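# Close the open mailer box with two arms

## Task

Shut the open mailer box: fold both side flaps inward, then bring the front flap down and push it inside the front wall until its tabs latch. At the end the box must sit flat on the table near its starting spot, no other object from the table may be touching it, and it must stay closed without the robot holding it.

## Robot and tools

Robot and frame. There are two arms, left_arm and right_arm, each with a parallel gripper. All positions share one frame: origin on the table surface midway between the arms, +x pointing away from the robot over the table, +z up, and left_arm sitting on the +y side. The arm names are not image sides. Reported hand positions can be slightly wrong, more so when the arm reaches far. In a gripper's own axes the fingers point along +z and close along y; end_effector_position is the spot between the pads, under 1 cm behind the tips.

Joint limits (rad, base to hand): waist -2.618 to 3.054, shoulder 0 to 3.142, elbow 0 to 3.142, wrist pitch -1.571 to 1.571, wrist yaw -1.571 to 1.571, wrist roll -2.094 to 2.094. Elbows stop just before full extension.

The 14-number row. Both arms are always in one flat list of 14 numbers, each in [-1, 1]: left_arm dx, dy, dz, rx, ry, rz, opening, then right_arm in the same order. dx..rz are an offset, not a pose: they move the gripper relative to its pose in the most recent result that reported it (before any such result in this scene, and for second or later calls within one reply, relative to where it is when the action begins), expressed in that gripper's own axes. Scale: 1.0 equals 0.6 m of travel or 180 degrees; rx, ry, rz form a single rotation vector. Opening is absolute, not an offset: +1 is fully open (0.087 m), -1 is shut. All-zero offsets are not idle; they pull the arm back to its base pose. To keep an arm still, give it the offset back to its desired pose in the first call of a reply, zeros afterwards, and always its intended opening.

execute_actions takes "actions", a list holding at most one item, plus optional "pictures" (boolean). An empty list only returns the state. An action item has "rows" (1 to 15 rows) and "steps" (up to 15, default 15); each step is 1/30 s, each row applies for one step, and the final row repeats to fill remaining steps. Every row counts from the same base pose, not from the row before. A wait item is {"steps": n} with n up to 300, counted from the previous result, so your writing time is included. A rejected call does nothing.

move takes "target" (one 14-number row, same layout and base as above) and optional "speed" in m/s, 0.002 to 0.5, default 0.25; rotation is capped at twice that in rad/s. Each gripper follows a straight line to its target, both finishing together, lasting 0.5 to 10 s; longer paths are cut off at 10 s. Rotation takes the short way. Paths ignore obstacles and the other arm; grippers lag, drift, and may exceed the speed near full reach. Faster contact hits harder; aiming past a surface pushes harder. Openings are sent at the start. The result adds a "move:" line with the outcome (done, off_target, moving, held, fault), any limits (paced: target was clipped; held: some steps were blocked, after which the arm may jump quickly), and each gripper's distance from its target. If only one arm is named, the other finished fine.

wait takes "seconds" (0 to 10) and sends nothing new. zoom_image takes "camera" (cam_head_left, cam_head_right, cam_high, cam_low, cam_left_wrist, cam_right_wrist) and "region" [x0, y0, x1, y1] in pixels, top-left origin, at most 504 by 504. finished_scene takes "scene" (1 or 2), ends that scene permanently and grades it; call it only when the box is latched and sits still.

Control behaviour. Each step the commanded pose is clamped to within 70 mm and 16 degrees of the measured pose; inverse kinematics then favours position over orientation. Friction may leave the hand up to about 31 mm short, and tiny commands may do nothing. After an action ends an arm only finishes its last clamped pose, so compare the reported pose and send the remainder. The simulation keeps running while you think and write.

Result lines. The state line gives, per arm, end_effector_position (m) and end_effector_quat_wxyz. "Hand target" shows where the controller is steering each gripper. "pose unreachable" means the clearance check altered or blocked that arm's command; HELD marks steps where this happened. grip_measured reports finger opening on the command scale (the final Joint positions value is the opening in metres); each reading may be off by about 1 mm. To hold something, command about 0.02 below grip_measured for a firm grip, less for a light one; pads push up to about 20 N, more on a fast close. FAULT lines mean an arm stopped.

Heat. Loaded motors warm up. MOTOR HOT appears at 75 °C; at 90 °C that arm halts for 10 s; at 100 °C it goes limp and drops until cooled. Avoid long heavy holds.

Cameras are all 504x504, with OpenCV-style calibration (K, distortion D, T_world_to_cam mapping world to camera); per-scene errors of a few degrees and millimetres are possible, and wrist camera poses follow the joint readings.

Avoid: arms colliding or pushing each other, knocking anything off the table, drops, slams and forceful shoves. Held parts may occasionally get a short tug.

Each tool is called after "Request:" in YAML: its name, and indented under it one key for each argument.

## Session

Request:
execute_actions:
  actions: []

Scene clock: 0.00 s of 5140.00 s.
left_arm: end_effector_position=(+0.2631, +0.6275, +0.3126) grip_measured=+0.979 end_effector_quat_wxyz=(-0.367, +0.806, -0.463, +0.043) | right_arm: end_effector_position=(+0.2501, -0.0411, +0.3585) grip_measured=+1.000 end_effector_quat_wxyz=(+0.329, -0.318, +0.617, +0.640)
Joint positions: left_arm=[ 1.152  1.618  1.91  -1.106  0.034 -1.129  0.087] | right_arm=[ 0.529  1.403  1.188  0.293 -1.087  0.69   0.087]
Joint velocities: left_arm=[ 0.017 -0.012 -0.022 -0.066 -0.066  0.022  0.001] | right_arm=[ 0.002 -0.007  0.002 -0.022 -0.081  0.022  0.   ]
Motor temperatures (°C, as the motors report them): left_arm=[22 23 23 23 21 22] | right_arm=[21 21 23 23 22 22]
Hand target (left_arm): +0.263, +0.628, +0.313; -0.367, +0.806, -0.463, +0.043
Hand target (right_arm): +0.250, -0.041, +0.358; +0.329, -0.318, +0.617, +0.640

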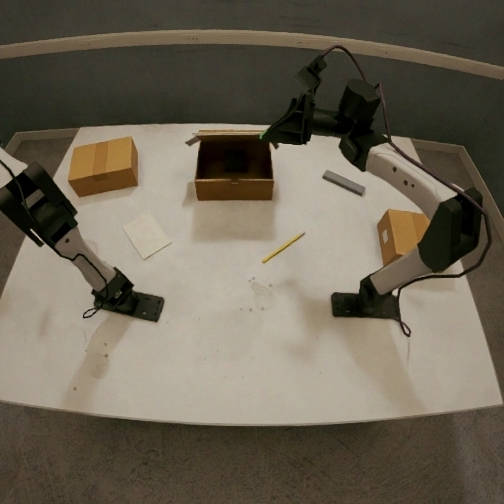

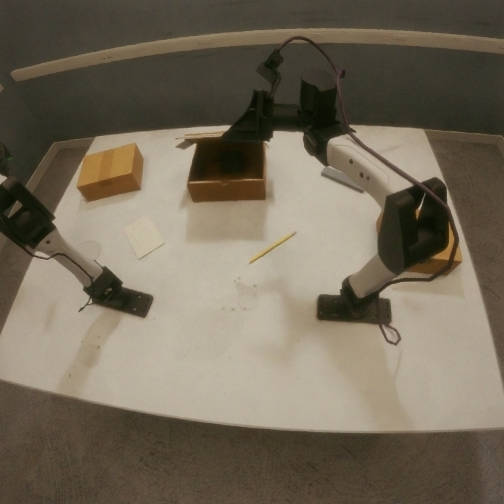

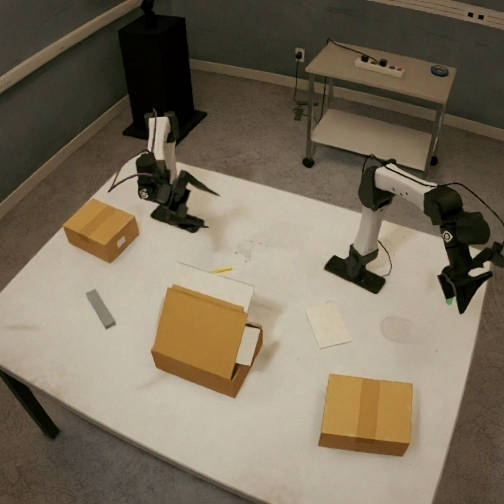

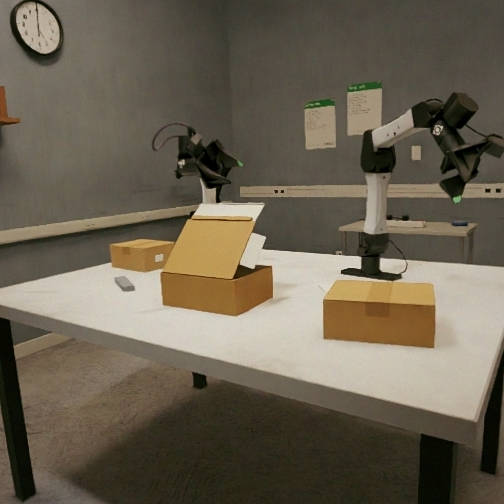

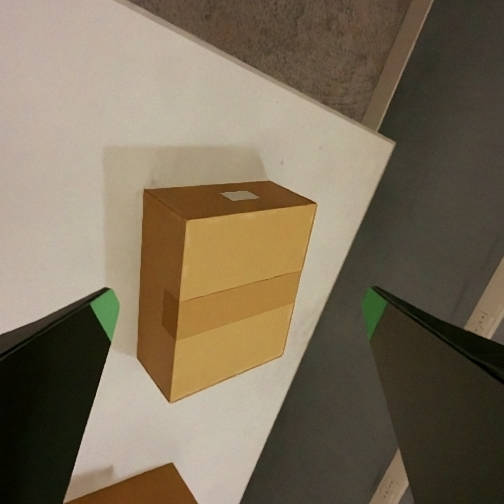

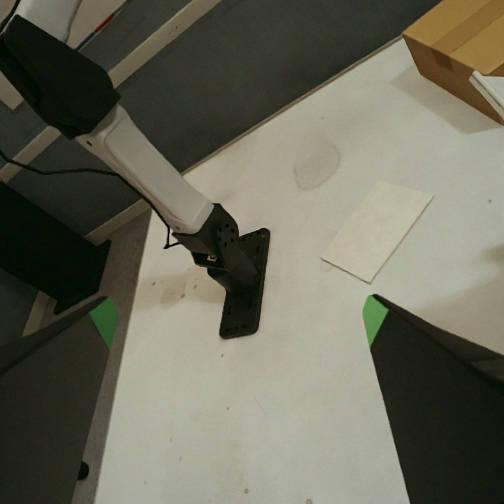

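Request:
zoom_image:
  camera: "cam_head_left"
  region: [150, 90, 330, 230]

Request:
zoom_image:
  camera: "cam_high"
  region: [120, 240, 300, 410]

Request:
zoom_image:
  camera: "cam_low"
  region: [140, 180, 300, 330]

Region (150, 90, 330, 230) of cam_head_left's 504x504 image, scaled by 2.800, with more detail than that image has.

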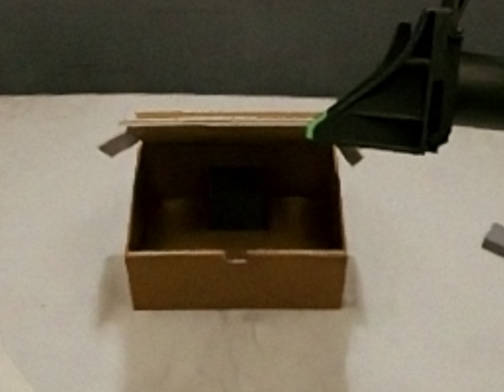

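Region (120, 240, 300, 410) of cam_high's 504x504 image, scaled by 2.800, with more detail than that image has.

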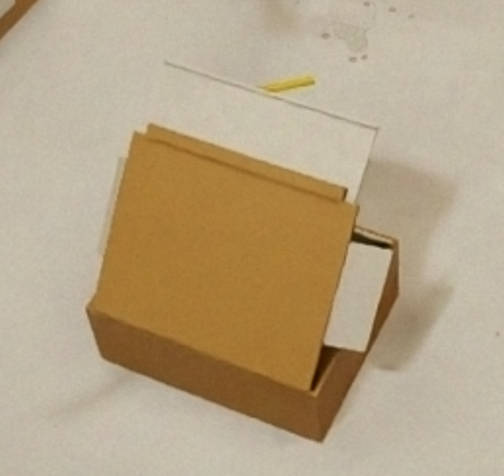

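Region (140, 180, 300, 330) of cam_low's 504x504 image, scaled by 3.150, with more detail than that image has; it fills the top 472 rows of this view, and the rest is white.

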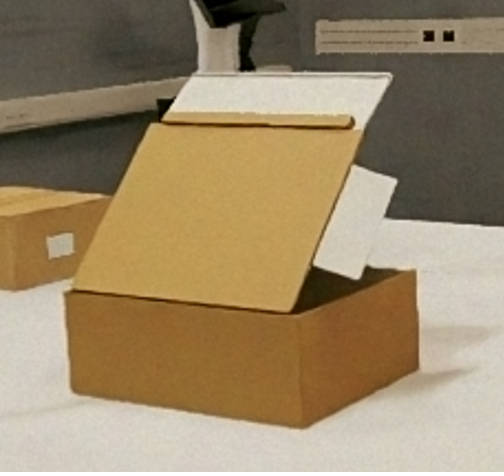

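Request:
move:
  target: [0,0,0,-0.034,0.287,0.631,-1, 0,0,0,0.469,0.241,0.233,-1]
  speed: 0.4

Scene clock: 22.23 s of 5140.00 s.
left_arm: end_effector_position=(+0.2669, +0.6358, +0.3169) grip_measured=-1.000 end_effector_quat_wxyz=(+0.204, +0.002, +0.955, +0.215) | right_arm: end_effector_position=(+0.2574, -0.0372, +0.3570) grip_measured=-0.985 end_effector_quat_wxyz=(+0.194, +0.025, +0.938, +0.286)
Joint positions: left_arm=[ 0.978  1.989  2.567 -1.547  0.     0.814  0.   ] | right_arm=[ 0.83   1.941  2.631 -1.562 -0.106  0.877  0.001]
Joint velocities: left_arm=[-0.017 -0.007 -0.007  0.007 -0.007 -0.007  0.   ] | right_arm=[-0.017 -0.002 -0.017 -0.022  0.066  0.007 -0.   ]
Motor temperatures (°C, as the motors report them): left_arm=[22 27 26 26 21 22] | right_arm=[21 23 25 26 22 22]
Hand target (left_arm): +0.263, +0.628, +0.311; +0.187, +0.009, +0.961, +0.204
Hand target (right_arm): +0.250, -0.042, +0.360; +0.192, +0.028, +0.939, +0.285
Off the commanded pose (left_arm): 0.010 m, 34 deg; orientation clipped at the last step of the last action.
Off the commanded pose (right_arm): 0.008 m, 41 deg; orientation clipped at the last step of the last action.
joint sent to its limit (left arm) — the command would take joint 4 (wrist pitch) past its lower limit, so that joint was sent only as far as its limit.
joint sent to its limit (right arm) — the command would take joint 4 (wrist pitch) past its lower limit, so that joint was sent only as far as its limit.
After step 90, 14.87 s passed at rest.
move: off_target (left_arm, right_arm); limits=paced
camera_calibration (this result's frames):
cam_left_wrist: T_world_to_cam=[[0.0750505, -0.908541, -0.411, 0.687313], [-0.881763, -0.252945, 0.398136, 0.28647], [-0.465684, 0.332525, -0.820101, 0.313714], [0, 0, 0, 1]] pos_world=[0.347107, 0.592595, 0.425709]
cam_right_wrist: T_world_to_cam=[[0.0616298, -0.846408, -0.528957, 0.136915], [-0.886882, -0.289555, 0.359998, 0.111266], [-0.457867, 0.446936, -0.768509, 0.548921], [0, 0, 0, 1]] pos_world=[0.341575, -0.0972288, 0.454217]

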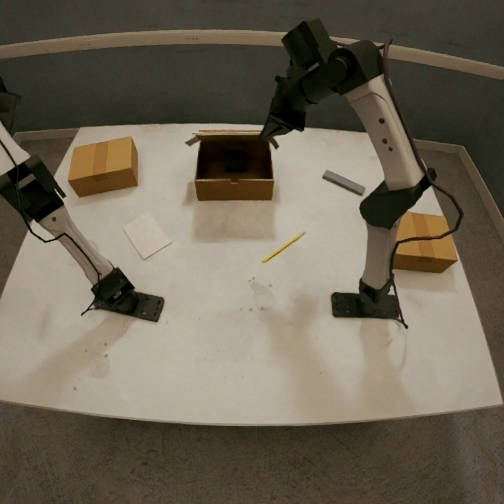

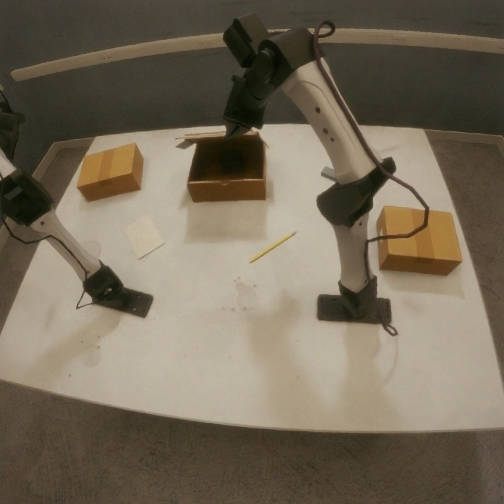

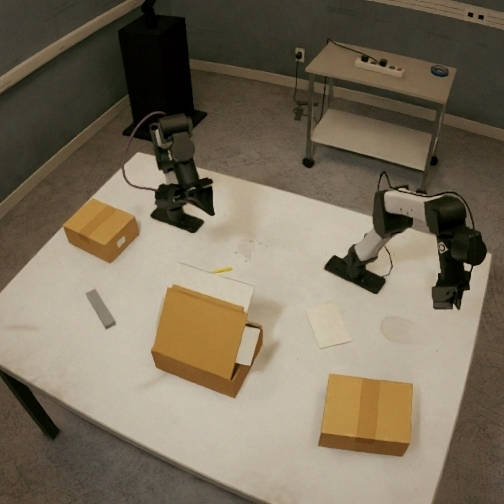

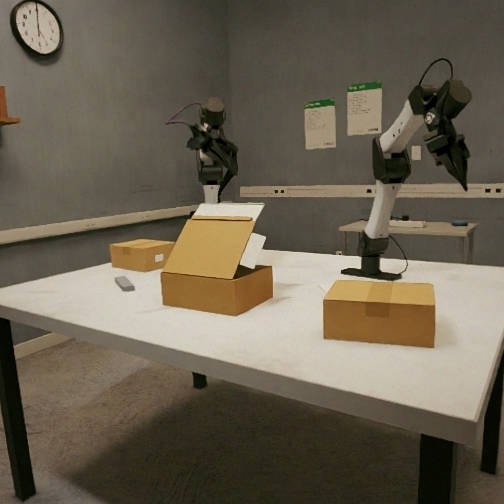

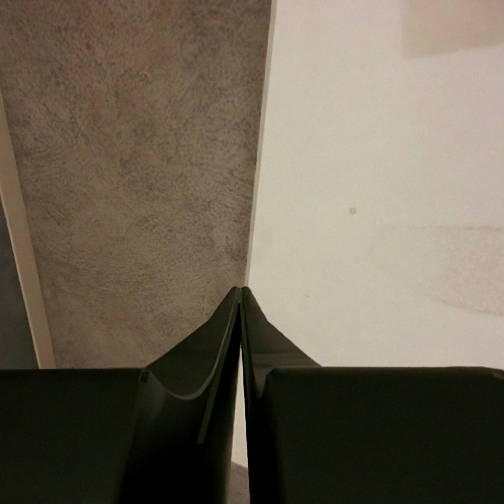

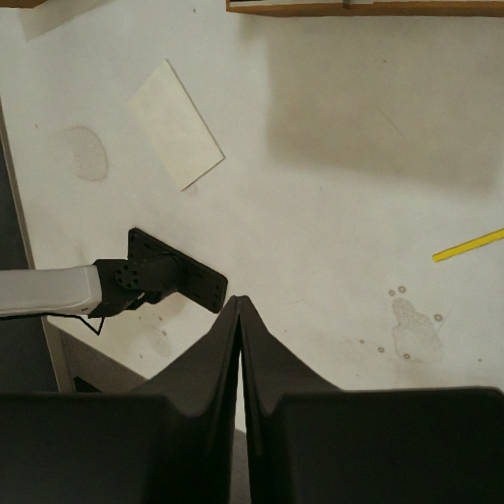

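Request:
move:
  target: [-0.305,-0.717,0.125,0.128,-0.114,-0.054,-1, -0.31,-0.511,0.229,0.165,-0.117,-0.086,-1]
  speed: 0.25

Scene clock: 33.30 s of 5140.00 s.
left_arm: end_effector_position=(+0.5060, +0.2610, +0.1635) grip_measured=-1.000 end_effector_quat_wxyz=(+0.391, -0.000, +0.920, -0.012) | right_arm: end_effector_position=(+0.4948, -0.2481, +0.1521) grip_measured=-0.985 end_effector_quat_wxyz=(+0.376, +0.002, +0.927, +0.006)
Joint positions: left_arm=[ 0.052  1.897  1.669 -0.54  -0.062 -0.09   0.   ] | right_arm=[ 0.312  1.904  1.656 -0.568  0.175  0.202  0.001]
Joint velocities: left_arm=[-0.002 -0.022 -0.027 -0.051  0.022  0.022  0.   ] | right_arm=[-0.002  0.002  0.012  0.022 -0.007 -0.007 -0.   ]
Motor temperatures (°C, as the motors report them): left_arm=[22 29 26 26 21 22] | right_arm=[21 25 25 26 22 22]
Hand target (left_arm): +0.506, +0.261, +0.155; +0.385, -0.004, +0.923, -0.010
Hand target (right_arm): +0.497, -0.251, +0.149; +0.380, +0.001, +0.925, +0.001
Off the commanded pose (left_arm): 0.016 m, 2 deg.
Off the commanded pose (right_arm): 0.007 m, 1 deg.
After step 90, 5.47 s passed at rest.
move: off_target (left_arm)
camera_calibration (this result's frames):
cam_left_wrist: T_world_to_cam=[[-0.0170063, -0.999676, 0.0189565, 0.265879], [-0.996336, 0.0185328, 0.0834981, 0.502165], [-0.0838223, -0.017467, -0.996328, 0.35079], [0, 0, 0, 1]] pos_world=[0.53425, 0.262614, 0.302532]
cam_right_wrist: T_world_to_cam=[[-0.00909936, -0.999946, 0.00498044, -0.248863], [-0.995426, 0.00953169, 0.0950575, 0.502736], [-0.0950998, -0.0040927, -0.995459, 0.337529], [0, 0, 0, 1]] pos_world=[0.530271, -0.25226, 0.289447]

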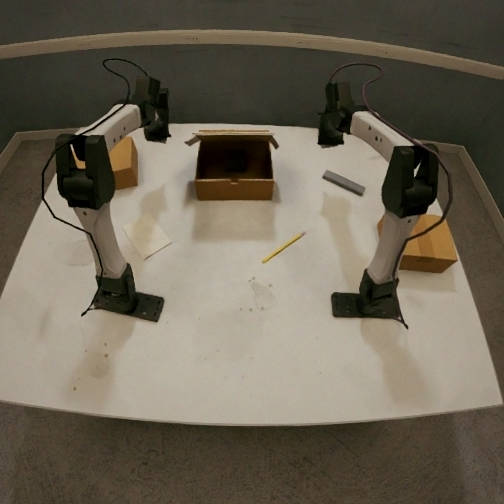

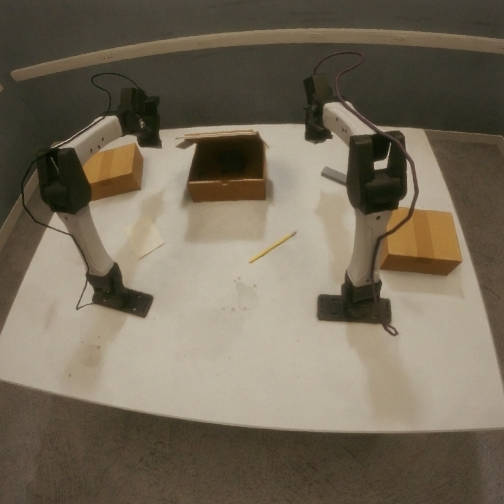

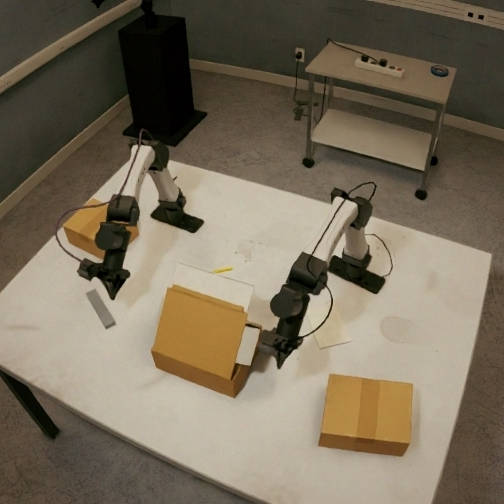

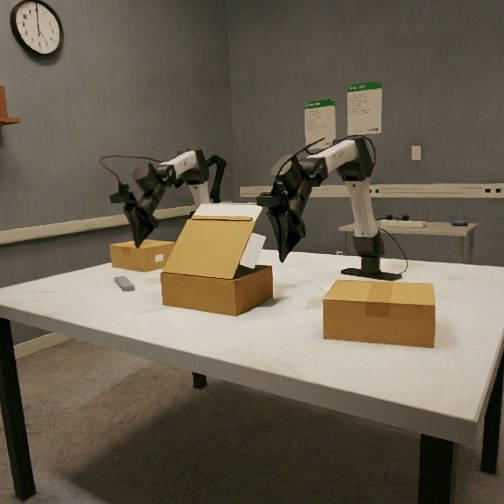

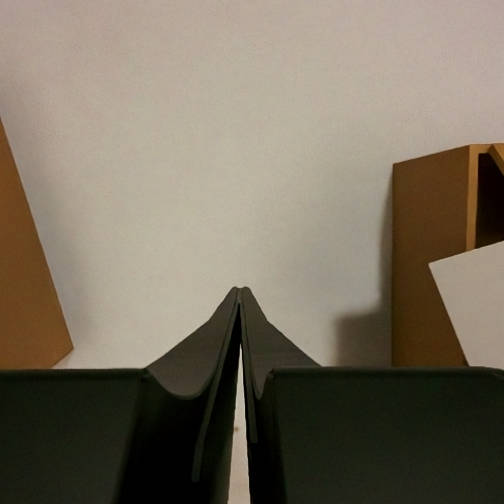

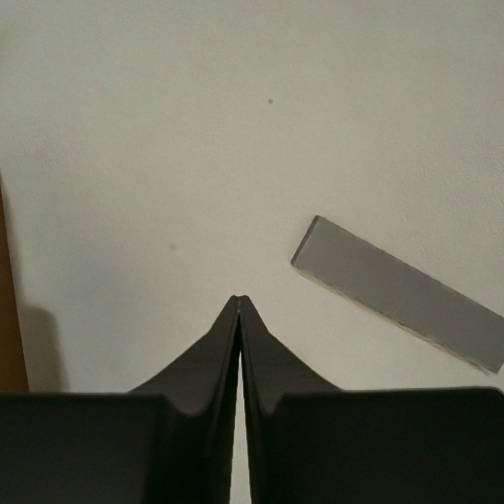

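Request:
move:
  target: [0.065,-0.06,-0.018,0.2,0,0,-1, 0.042,0.13,-0.018,-0.2,0,0,-1]
  speed: 0.15

Scene clock: 38.57 s of 5140.00 s.
left_arm: end_effector_position=(+0.4741, +0.2213, +0.1585) grip_measured=-1.000 end_effector_quat_wxyz=(+0.388, +0.127, +0.865, -0.291) | right_arm: end_effector_position=(+0.4695, -0.1668, +0.1399) grip_measured=-0.985 end_effector_quat_wxyz=(+0.352, -0.113, +0.883, +0.289)
Joint positions: left_arm=[ 0.205  1.846  1.467 -0.365  0.673  0.023  0.   ] | right_arm=[ 0.263  1.88   1.46  -0.297 -0.473  0.183  0.001]
Joint velocities: left_arm=[-0.002  0.017  0.017 -0.095 -0.037  0.007  0.   ] | right_arm=[-0.022  0.017  0.002  0.066  0.037 -0.066 -0.   ]
Motor temperatures (°C, as the motors report them): left_arm=[22 30 26 27 21 22] | right_arm=[21 26 25 27 22 22]
Hand target (left_arm): +0.471, +0.225, +0.144; +0.377, +0.122, +0.870, -0.293
Hand target (right_arm): +0.470, -0.169, +0.144; +0.361, -0.115, +0.878, +0.292
Off the commanded pose (left_arm): 0.016 m, 2 deg.
Off the commanded pose (right_arm): 0.005 m, 1 deg.
move: off_target (left_arm)
camera_calibration (this result's frames):
cam_left_wrist: T_world_to_cam=[[-0.453005, -0.795927, 0.401606, 0.326666], [-0.880653, 0.469596, -0.0626876, 0.33998], [-0.138698, -0.382073, -0.913665, 0.436055], [0, 0, 0, 1]] pos_world=[0.507865, 0.266954, 0.28853]
cam_right_wrist: T_world_to_cam=[[0.395323, -0.81908, -0.415726, -0.268665], [-0.899366, -0.437155, 0.00607197, 0.370714], [-0.18671, 0.371489, -0.90947, 0.416872], [0, 0, 0, 1]] pos_world=[0.517451, -0.212863, 0.265191]

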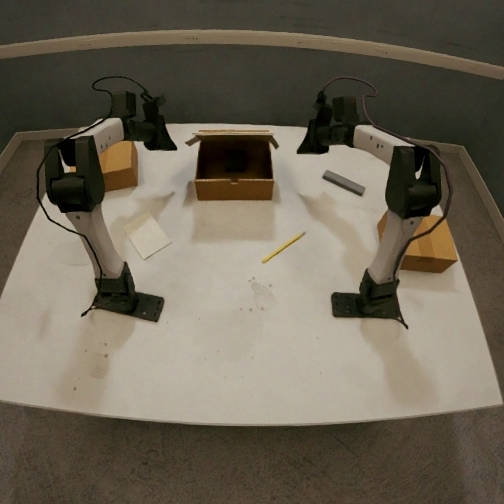

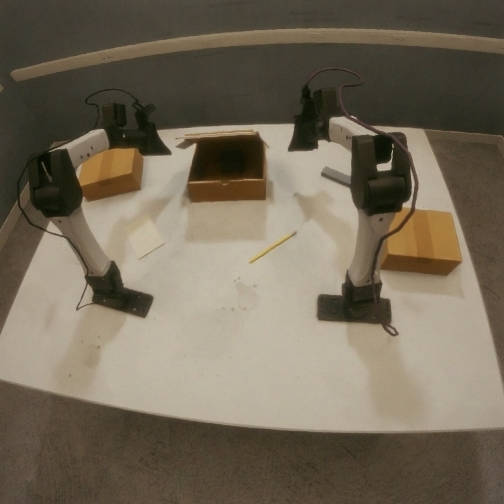

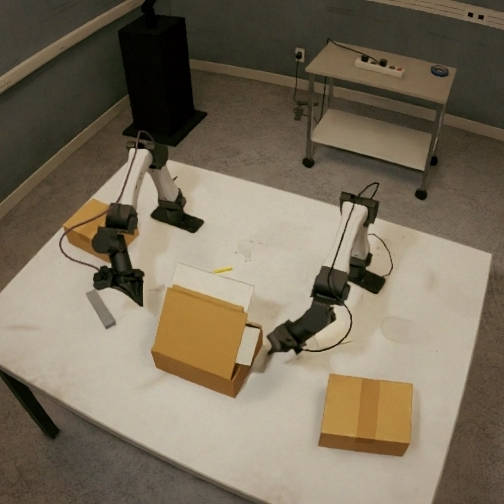

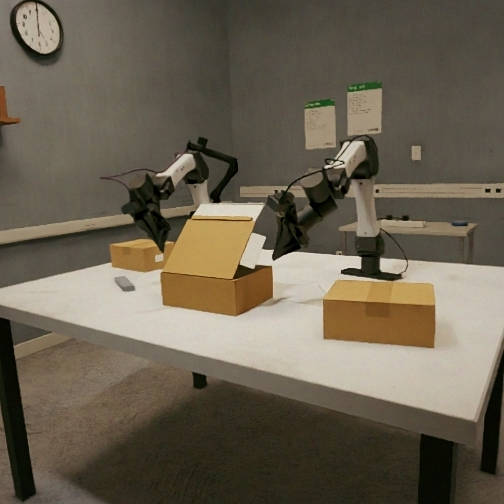

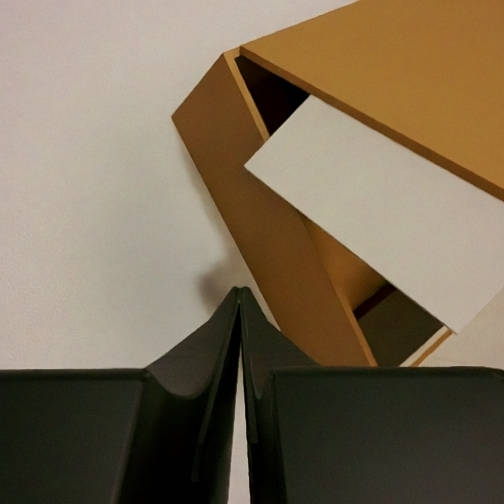

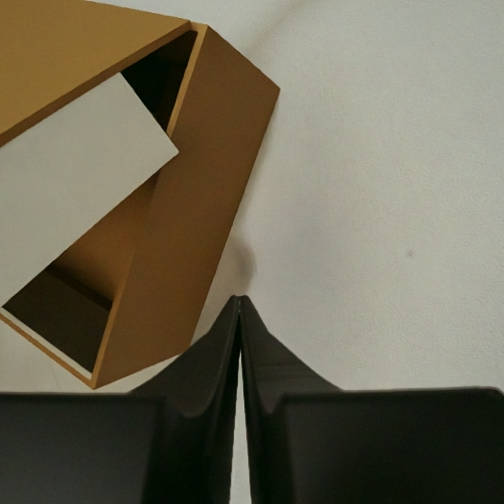

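Request:
move:
  target: [-0.02,-0.012,-0.016,0,0,0,-1, -0.047,0.028,-0.038,0,0,0,-1]
  speed: 0.1

Request:
move:
  target: [0,-0.122,0.088,0,0,0,-1, 0,0.135,0.098,0,0,0,-1]
  speed: 0.05

Scene clock: 43.97 s of 5140.00 s.
left_arm: end_effector_position=(+0.4755, +0.2210, +0.1718) grip_measured=-1.000 end_effector_quat_wxyz=(+0.392, +0.129, +0.863, -0.291) | right_arm: end_effector_position=(+0.4690, -0.1666, +0.1667) grip_measured=-0.985 end_effector_quat_wxyz=(+0.342, -0.111, +0.887, +0.289)
Joint positions: left_arm=[ 0.205  1.84   1.506 -0.4    0.676  0.024  0.   ] | right_arm=[ 0.263  1.88   1.579 -0.437 -0.475  0.183  0.001]
Joint velocities: left_arm=[ 0.002 -0.007 -0.012  0.007  0.051  0.051  0.   ] | right_arm=[-0.012  0.022 -0.002 -0.081 -0.022 -0.007 -0.   ]
Motor temperatures (°C, as the motors report them): left_arm=[22 31 27 27 21 22] | right_arm=[21 28 26 27 22 22]
Hand target (left_arm): +0.473, +0.221, +0.176; +0.389, +0.127, +0.865, -0.291
Hand target (right_arm): +0.470, -0.167, +0.180; +0.352, -0.113, +0.883, +0.289
Off the commanded pose (left_arm): 0.004 m, 1 deg.
Off the commanded pose (right_arm): 0.013 m, 1 deg.
After step 90, 1.40 s passed at rest.
move: off_target (right_arm)
camera_calibration (this result's frames):
cam_left_wrist: T_world_to_cam=[[-0.458586, -0.794686, 0.39771, 0.324856], [-0.879075, 0.471198, -0.0721058, 0.342696], [-0.130098, -0.382683, -0.914674, 0.44445], [0, 0, 0, 1]] pos_world=[0.508052, 0.266764, 0.302039]
cam_right_wrist: T_world_to_cam=[[0.387647, -0.819941, -0.42122, -0.252786], [-0.898398, -0.438379, 0.02655, 0.366166], [-0.206424, 0.368131, -0.90657, 0.44935], [0, 0, 0, 1]] pos_world=[0.519711, -0.212169, 0.291167]

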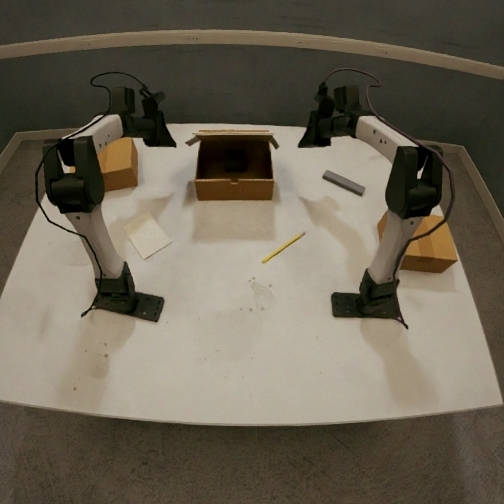

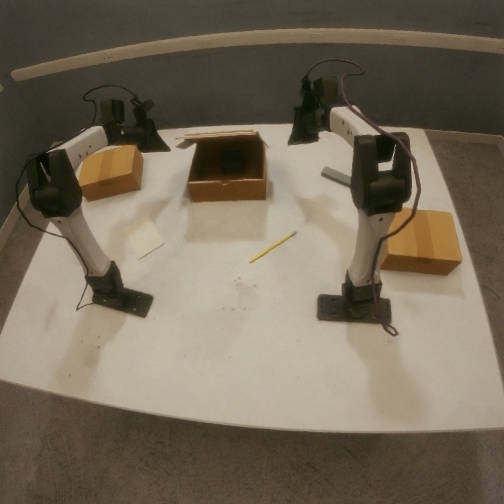

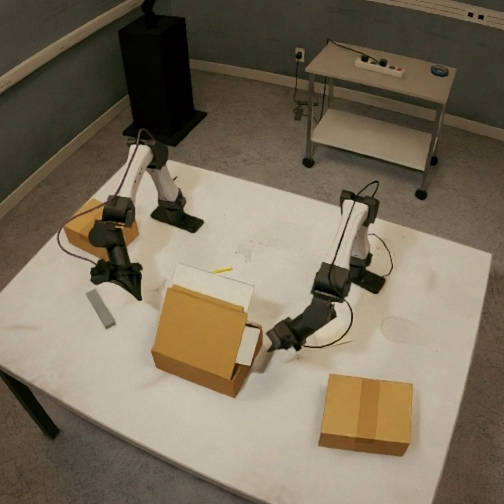

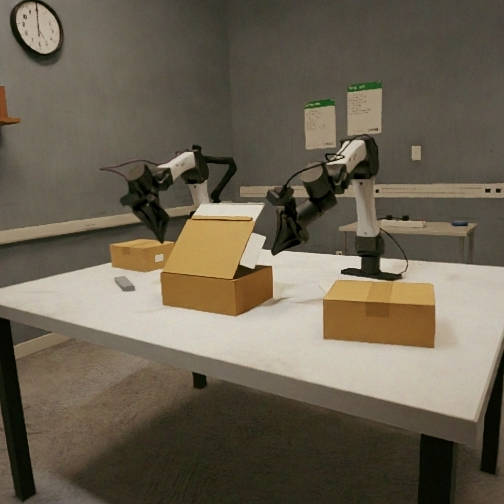

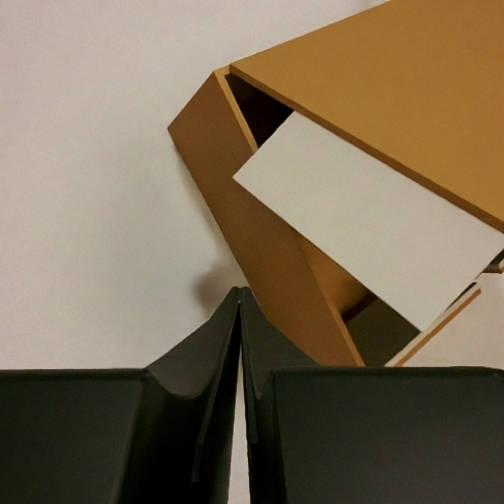

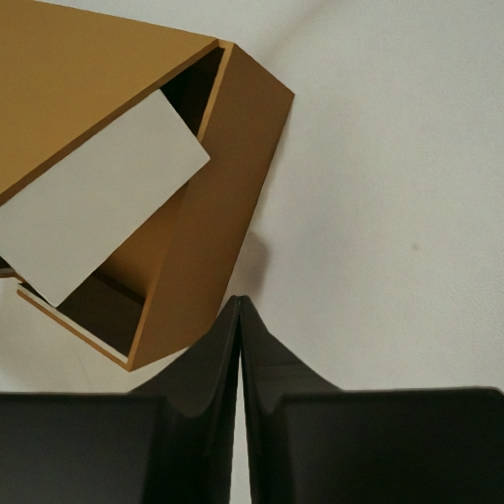

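Scene clock: 46.40 s of 5140.00 s.
left_arm: end_effector_position=(+0.4755, +0.1343, +0.1824) grip_measured=-1.000 end_effector_quat_wxyz=(+0.401, +0.130, +0.859, -0.291) | right_arm: end_effector_position=(+0.4643, -0.0754, +0.1618) grip_measured=-0.985 end_effector_quat_wxyz=(+0.332, -0.111, +0.893, +0.282)
Joint positions: left_arm=[-0.013  1.833  1.506 -0.294  0.504 -0.145  0.   ] | right_arm=[ 0.477  1.987  1.713 -0.435 -0.307  0.326  0.001]
Joint velocities: left_arm=[-0.007 -0.012 -0.007  0.051  0.022 -0.066  0.   ] | right_arm=[ 0.017  0.002  0.012 -0.066  0.066 -0.051  0.   ]
Motor temperatures (°C, as the motors report them): left_arm=[22 32 27 27 21 22] | right_arm=[21 28 26 27 22 22]
Hand target (left_arm): +0.475, +0.130, +0.174; +0.392, +0.128, +0.862, -0.294
Hand target (right_arm): +0.470, -0.067, +0.168; +0.342, -0.111, +0.887, +0.288
Off the commanded pose (left_arm): 0.010 m, 1 deg.
Off the commanded pose (right_arm): 0.011 m, 2 deg.
move: off_target (right_arm)
camera_calibration (this result's frames):
cam_left_wrist: T_world_to_cam=[[-0.463445, -0.794967, 0.391465, 0.255172], [-0.87908, 0.468063, -0.0902006, 0.388022], [-0.111524, -0.385932, -0.915761, 0.412846], [0, 0, 0, 1]] pos_world=[0.505402, 0.180565, 0.313177]
cam_right_wrist: T_world_to_cam=[[0.379231, -0.827955, -0.413128, -0.176187], [-0.897587, -0.437626, 0.0531115, 0.397419], [-0.224769, 0.350676, -0.909123, 0.417925], [0, 0, 0, 1]] pos_world=[0.517471, -0.11851, 0.28605]

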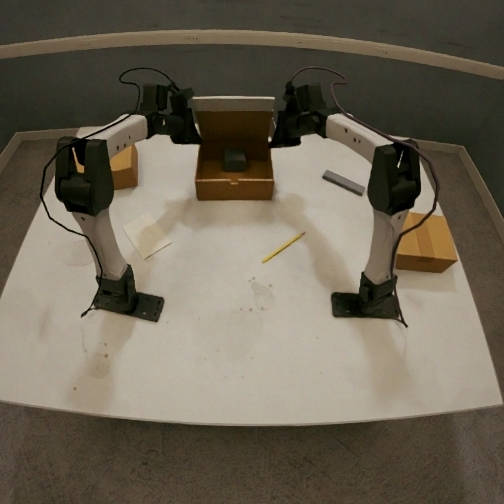

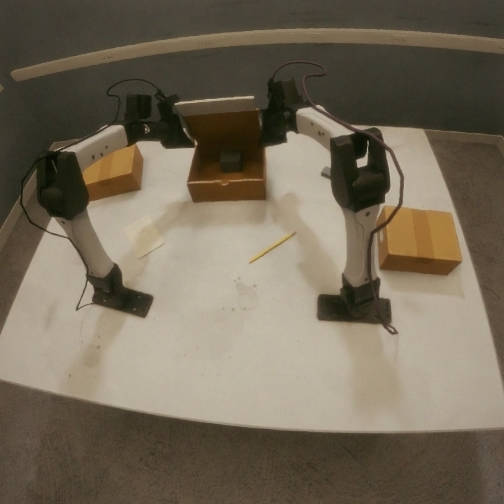

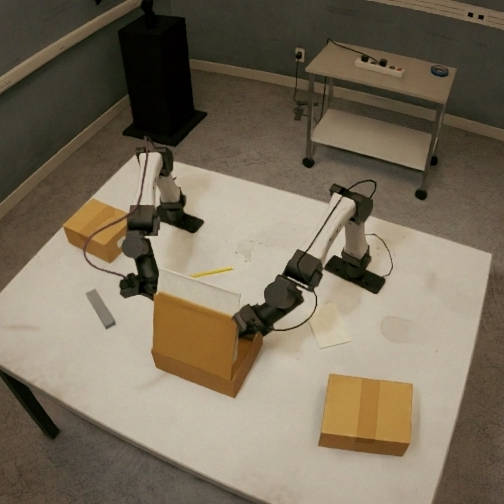

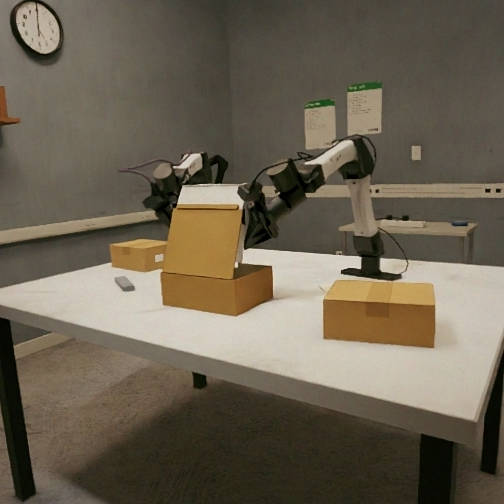

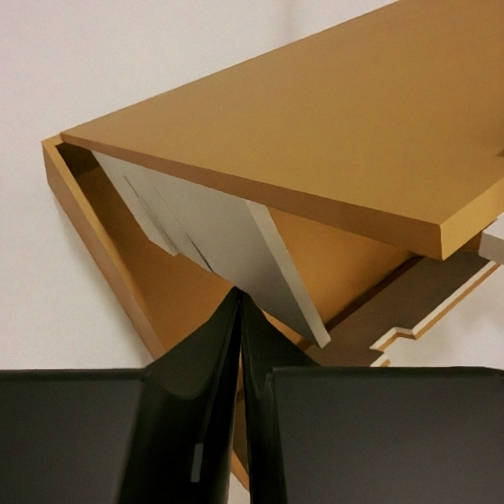

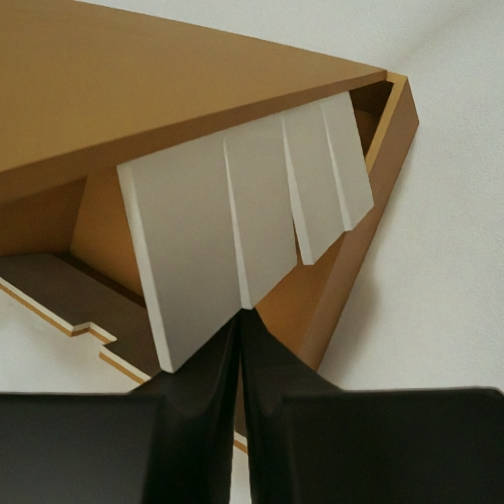

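Flaps folded, lid got pushed up. Retreat to see whether they stay.

Request:
move:
  target: [0,0.122,-0.088,0,0,0,-1, 0,-0.135,-0.098,0,0,0,-1]
  speed: 0.08

Scene clock: 49.80 s of 5140.00 s.
left_arm: end_effector_position=(+0.4797, +0.2230, +0.1840) grip_measured=-1.000 end_effector_quat_wxyz=(+0.413, +0.133, +0.854, -0.286) | right_arm: end_effector_position=(+0.4705, -0.1726, +0.1585) grip_measured=-0.985 end_effector_quat_wxyz=(+0.333, -0.105, +0.894, +0.281)
Joint positions: left_arm=[ 0.208  1.822  1.506 -0.371  0.673  0.021  0.   ] | right_arm=[ 0.255  1.896  1.585 -0.455 -0.465  0.175  0.001]
Joint velocities: left_arm=[ 0.007 -0.022  0.007  0.037  0.022  0.066  0.   ] | right_arm=[-0.002 -0.012 -0.002 -0.051 -0.037 -0.007  0.   ]
Motor temperatures (°C, as the motors report them): left_arm=[22 32 27 28 21 22] | right_arm=[21 28 26 27 22 22]
Hand target (left_arm): +0.475, +0.225, +0.180; +0.402, +0.131, +0.859, -0.288
Hand target (right_arm): +0.463, -0.175, +0.163; +0.332, -0.110, +0.893, +0.283
Off the commanded pose (left_arm): 0.005 m, 2 deg.
Off the commanded pose (right_arm): 0.008 m, 1 deg.
move: done
camera_calibration (this result's frames):
cam_left_wrist: T_world_to_cam=[[-0.47136, -0.798659, 0.374117, 0.334855], [-0.877849, 0.465682, -0.111895, 0.354347], [-0.0848535, -0.381161, -0.920607, 0.435955], [0, 0, 0, 1]] pos_world=[0.505893, 0.268591, 0.315718]
cam_right_wrist: T_world_to_cam=[[0.369285, -0.831388, -0.415239, -0.256014], [-0.902609, -0.427226, 0.05267, 0.364828], [-0.22119, 0.355348, -0.908187, 0.449406], [0, 0, 0, 1]] pos_world=[0.523243, -0.216679, 0.282622]

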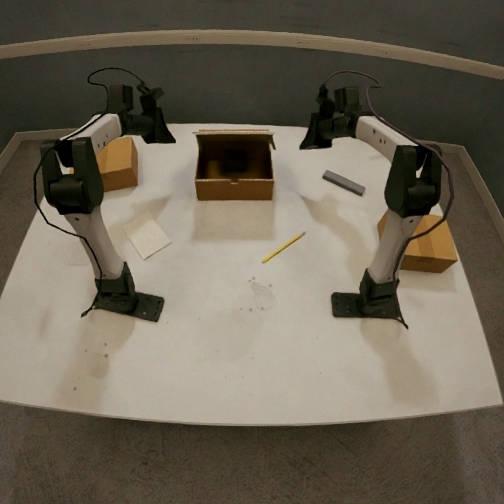

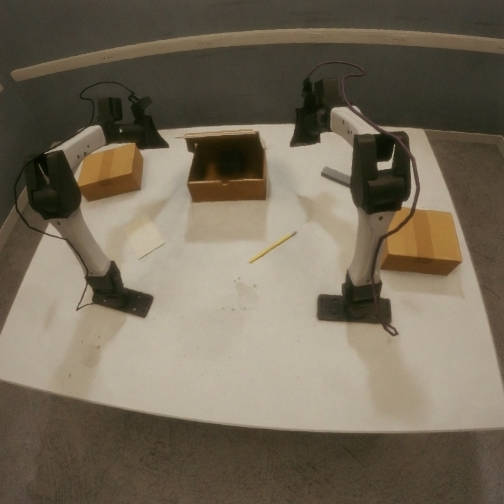

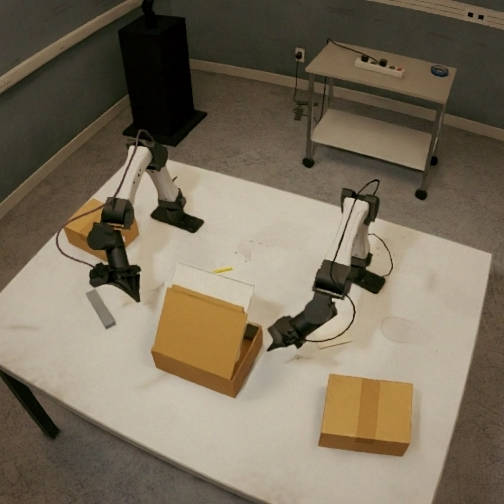

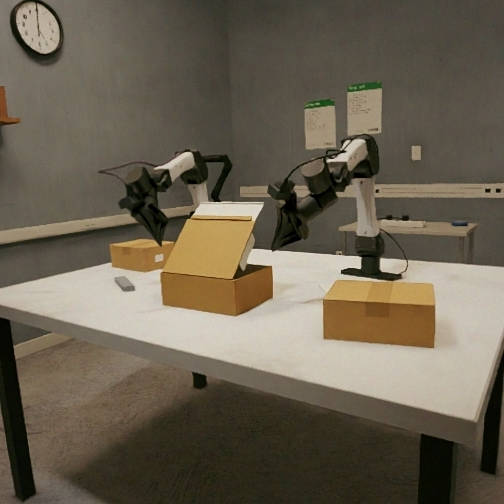

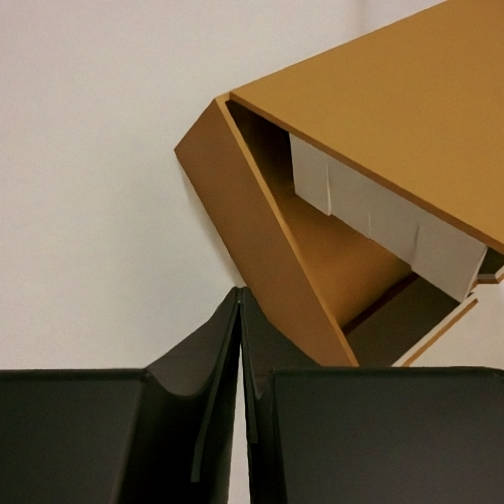

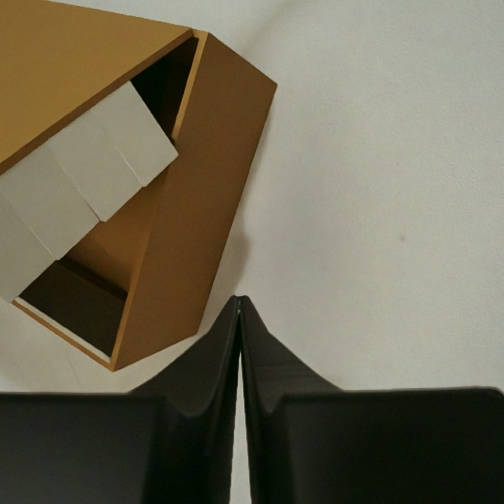

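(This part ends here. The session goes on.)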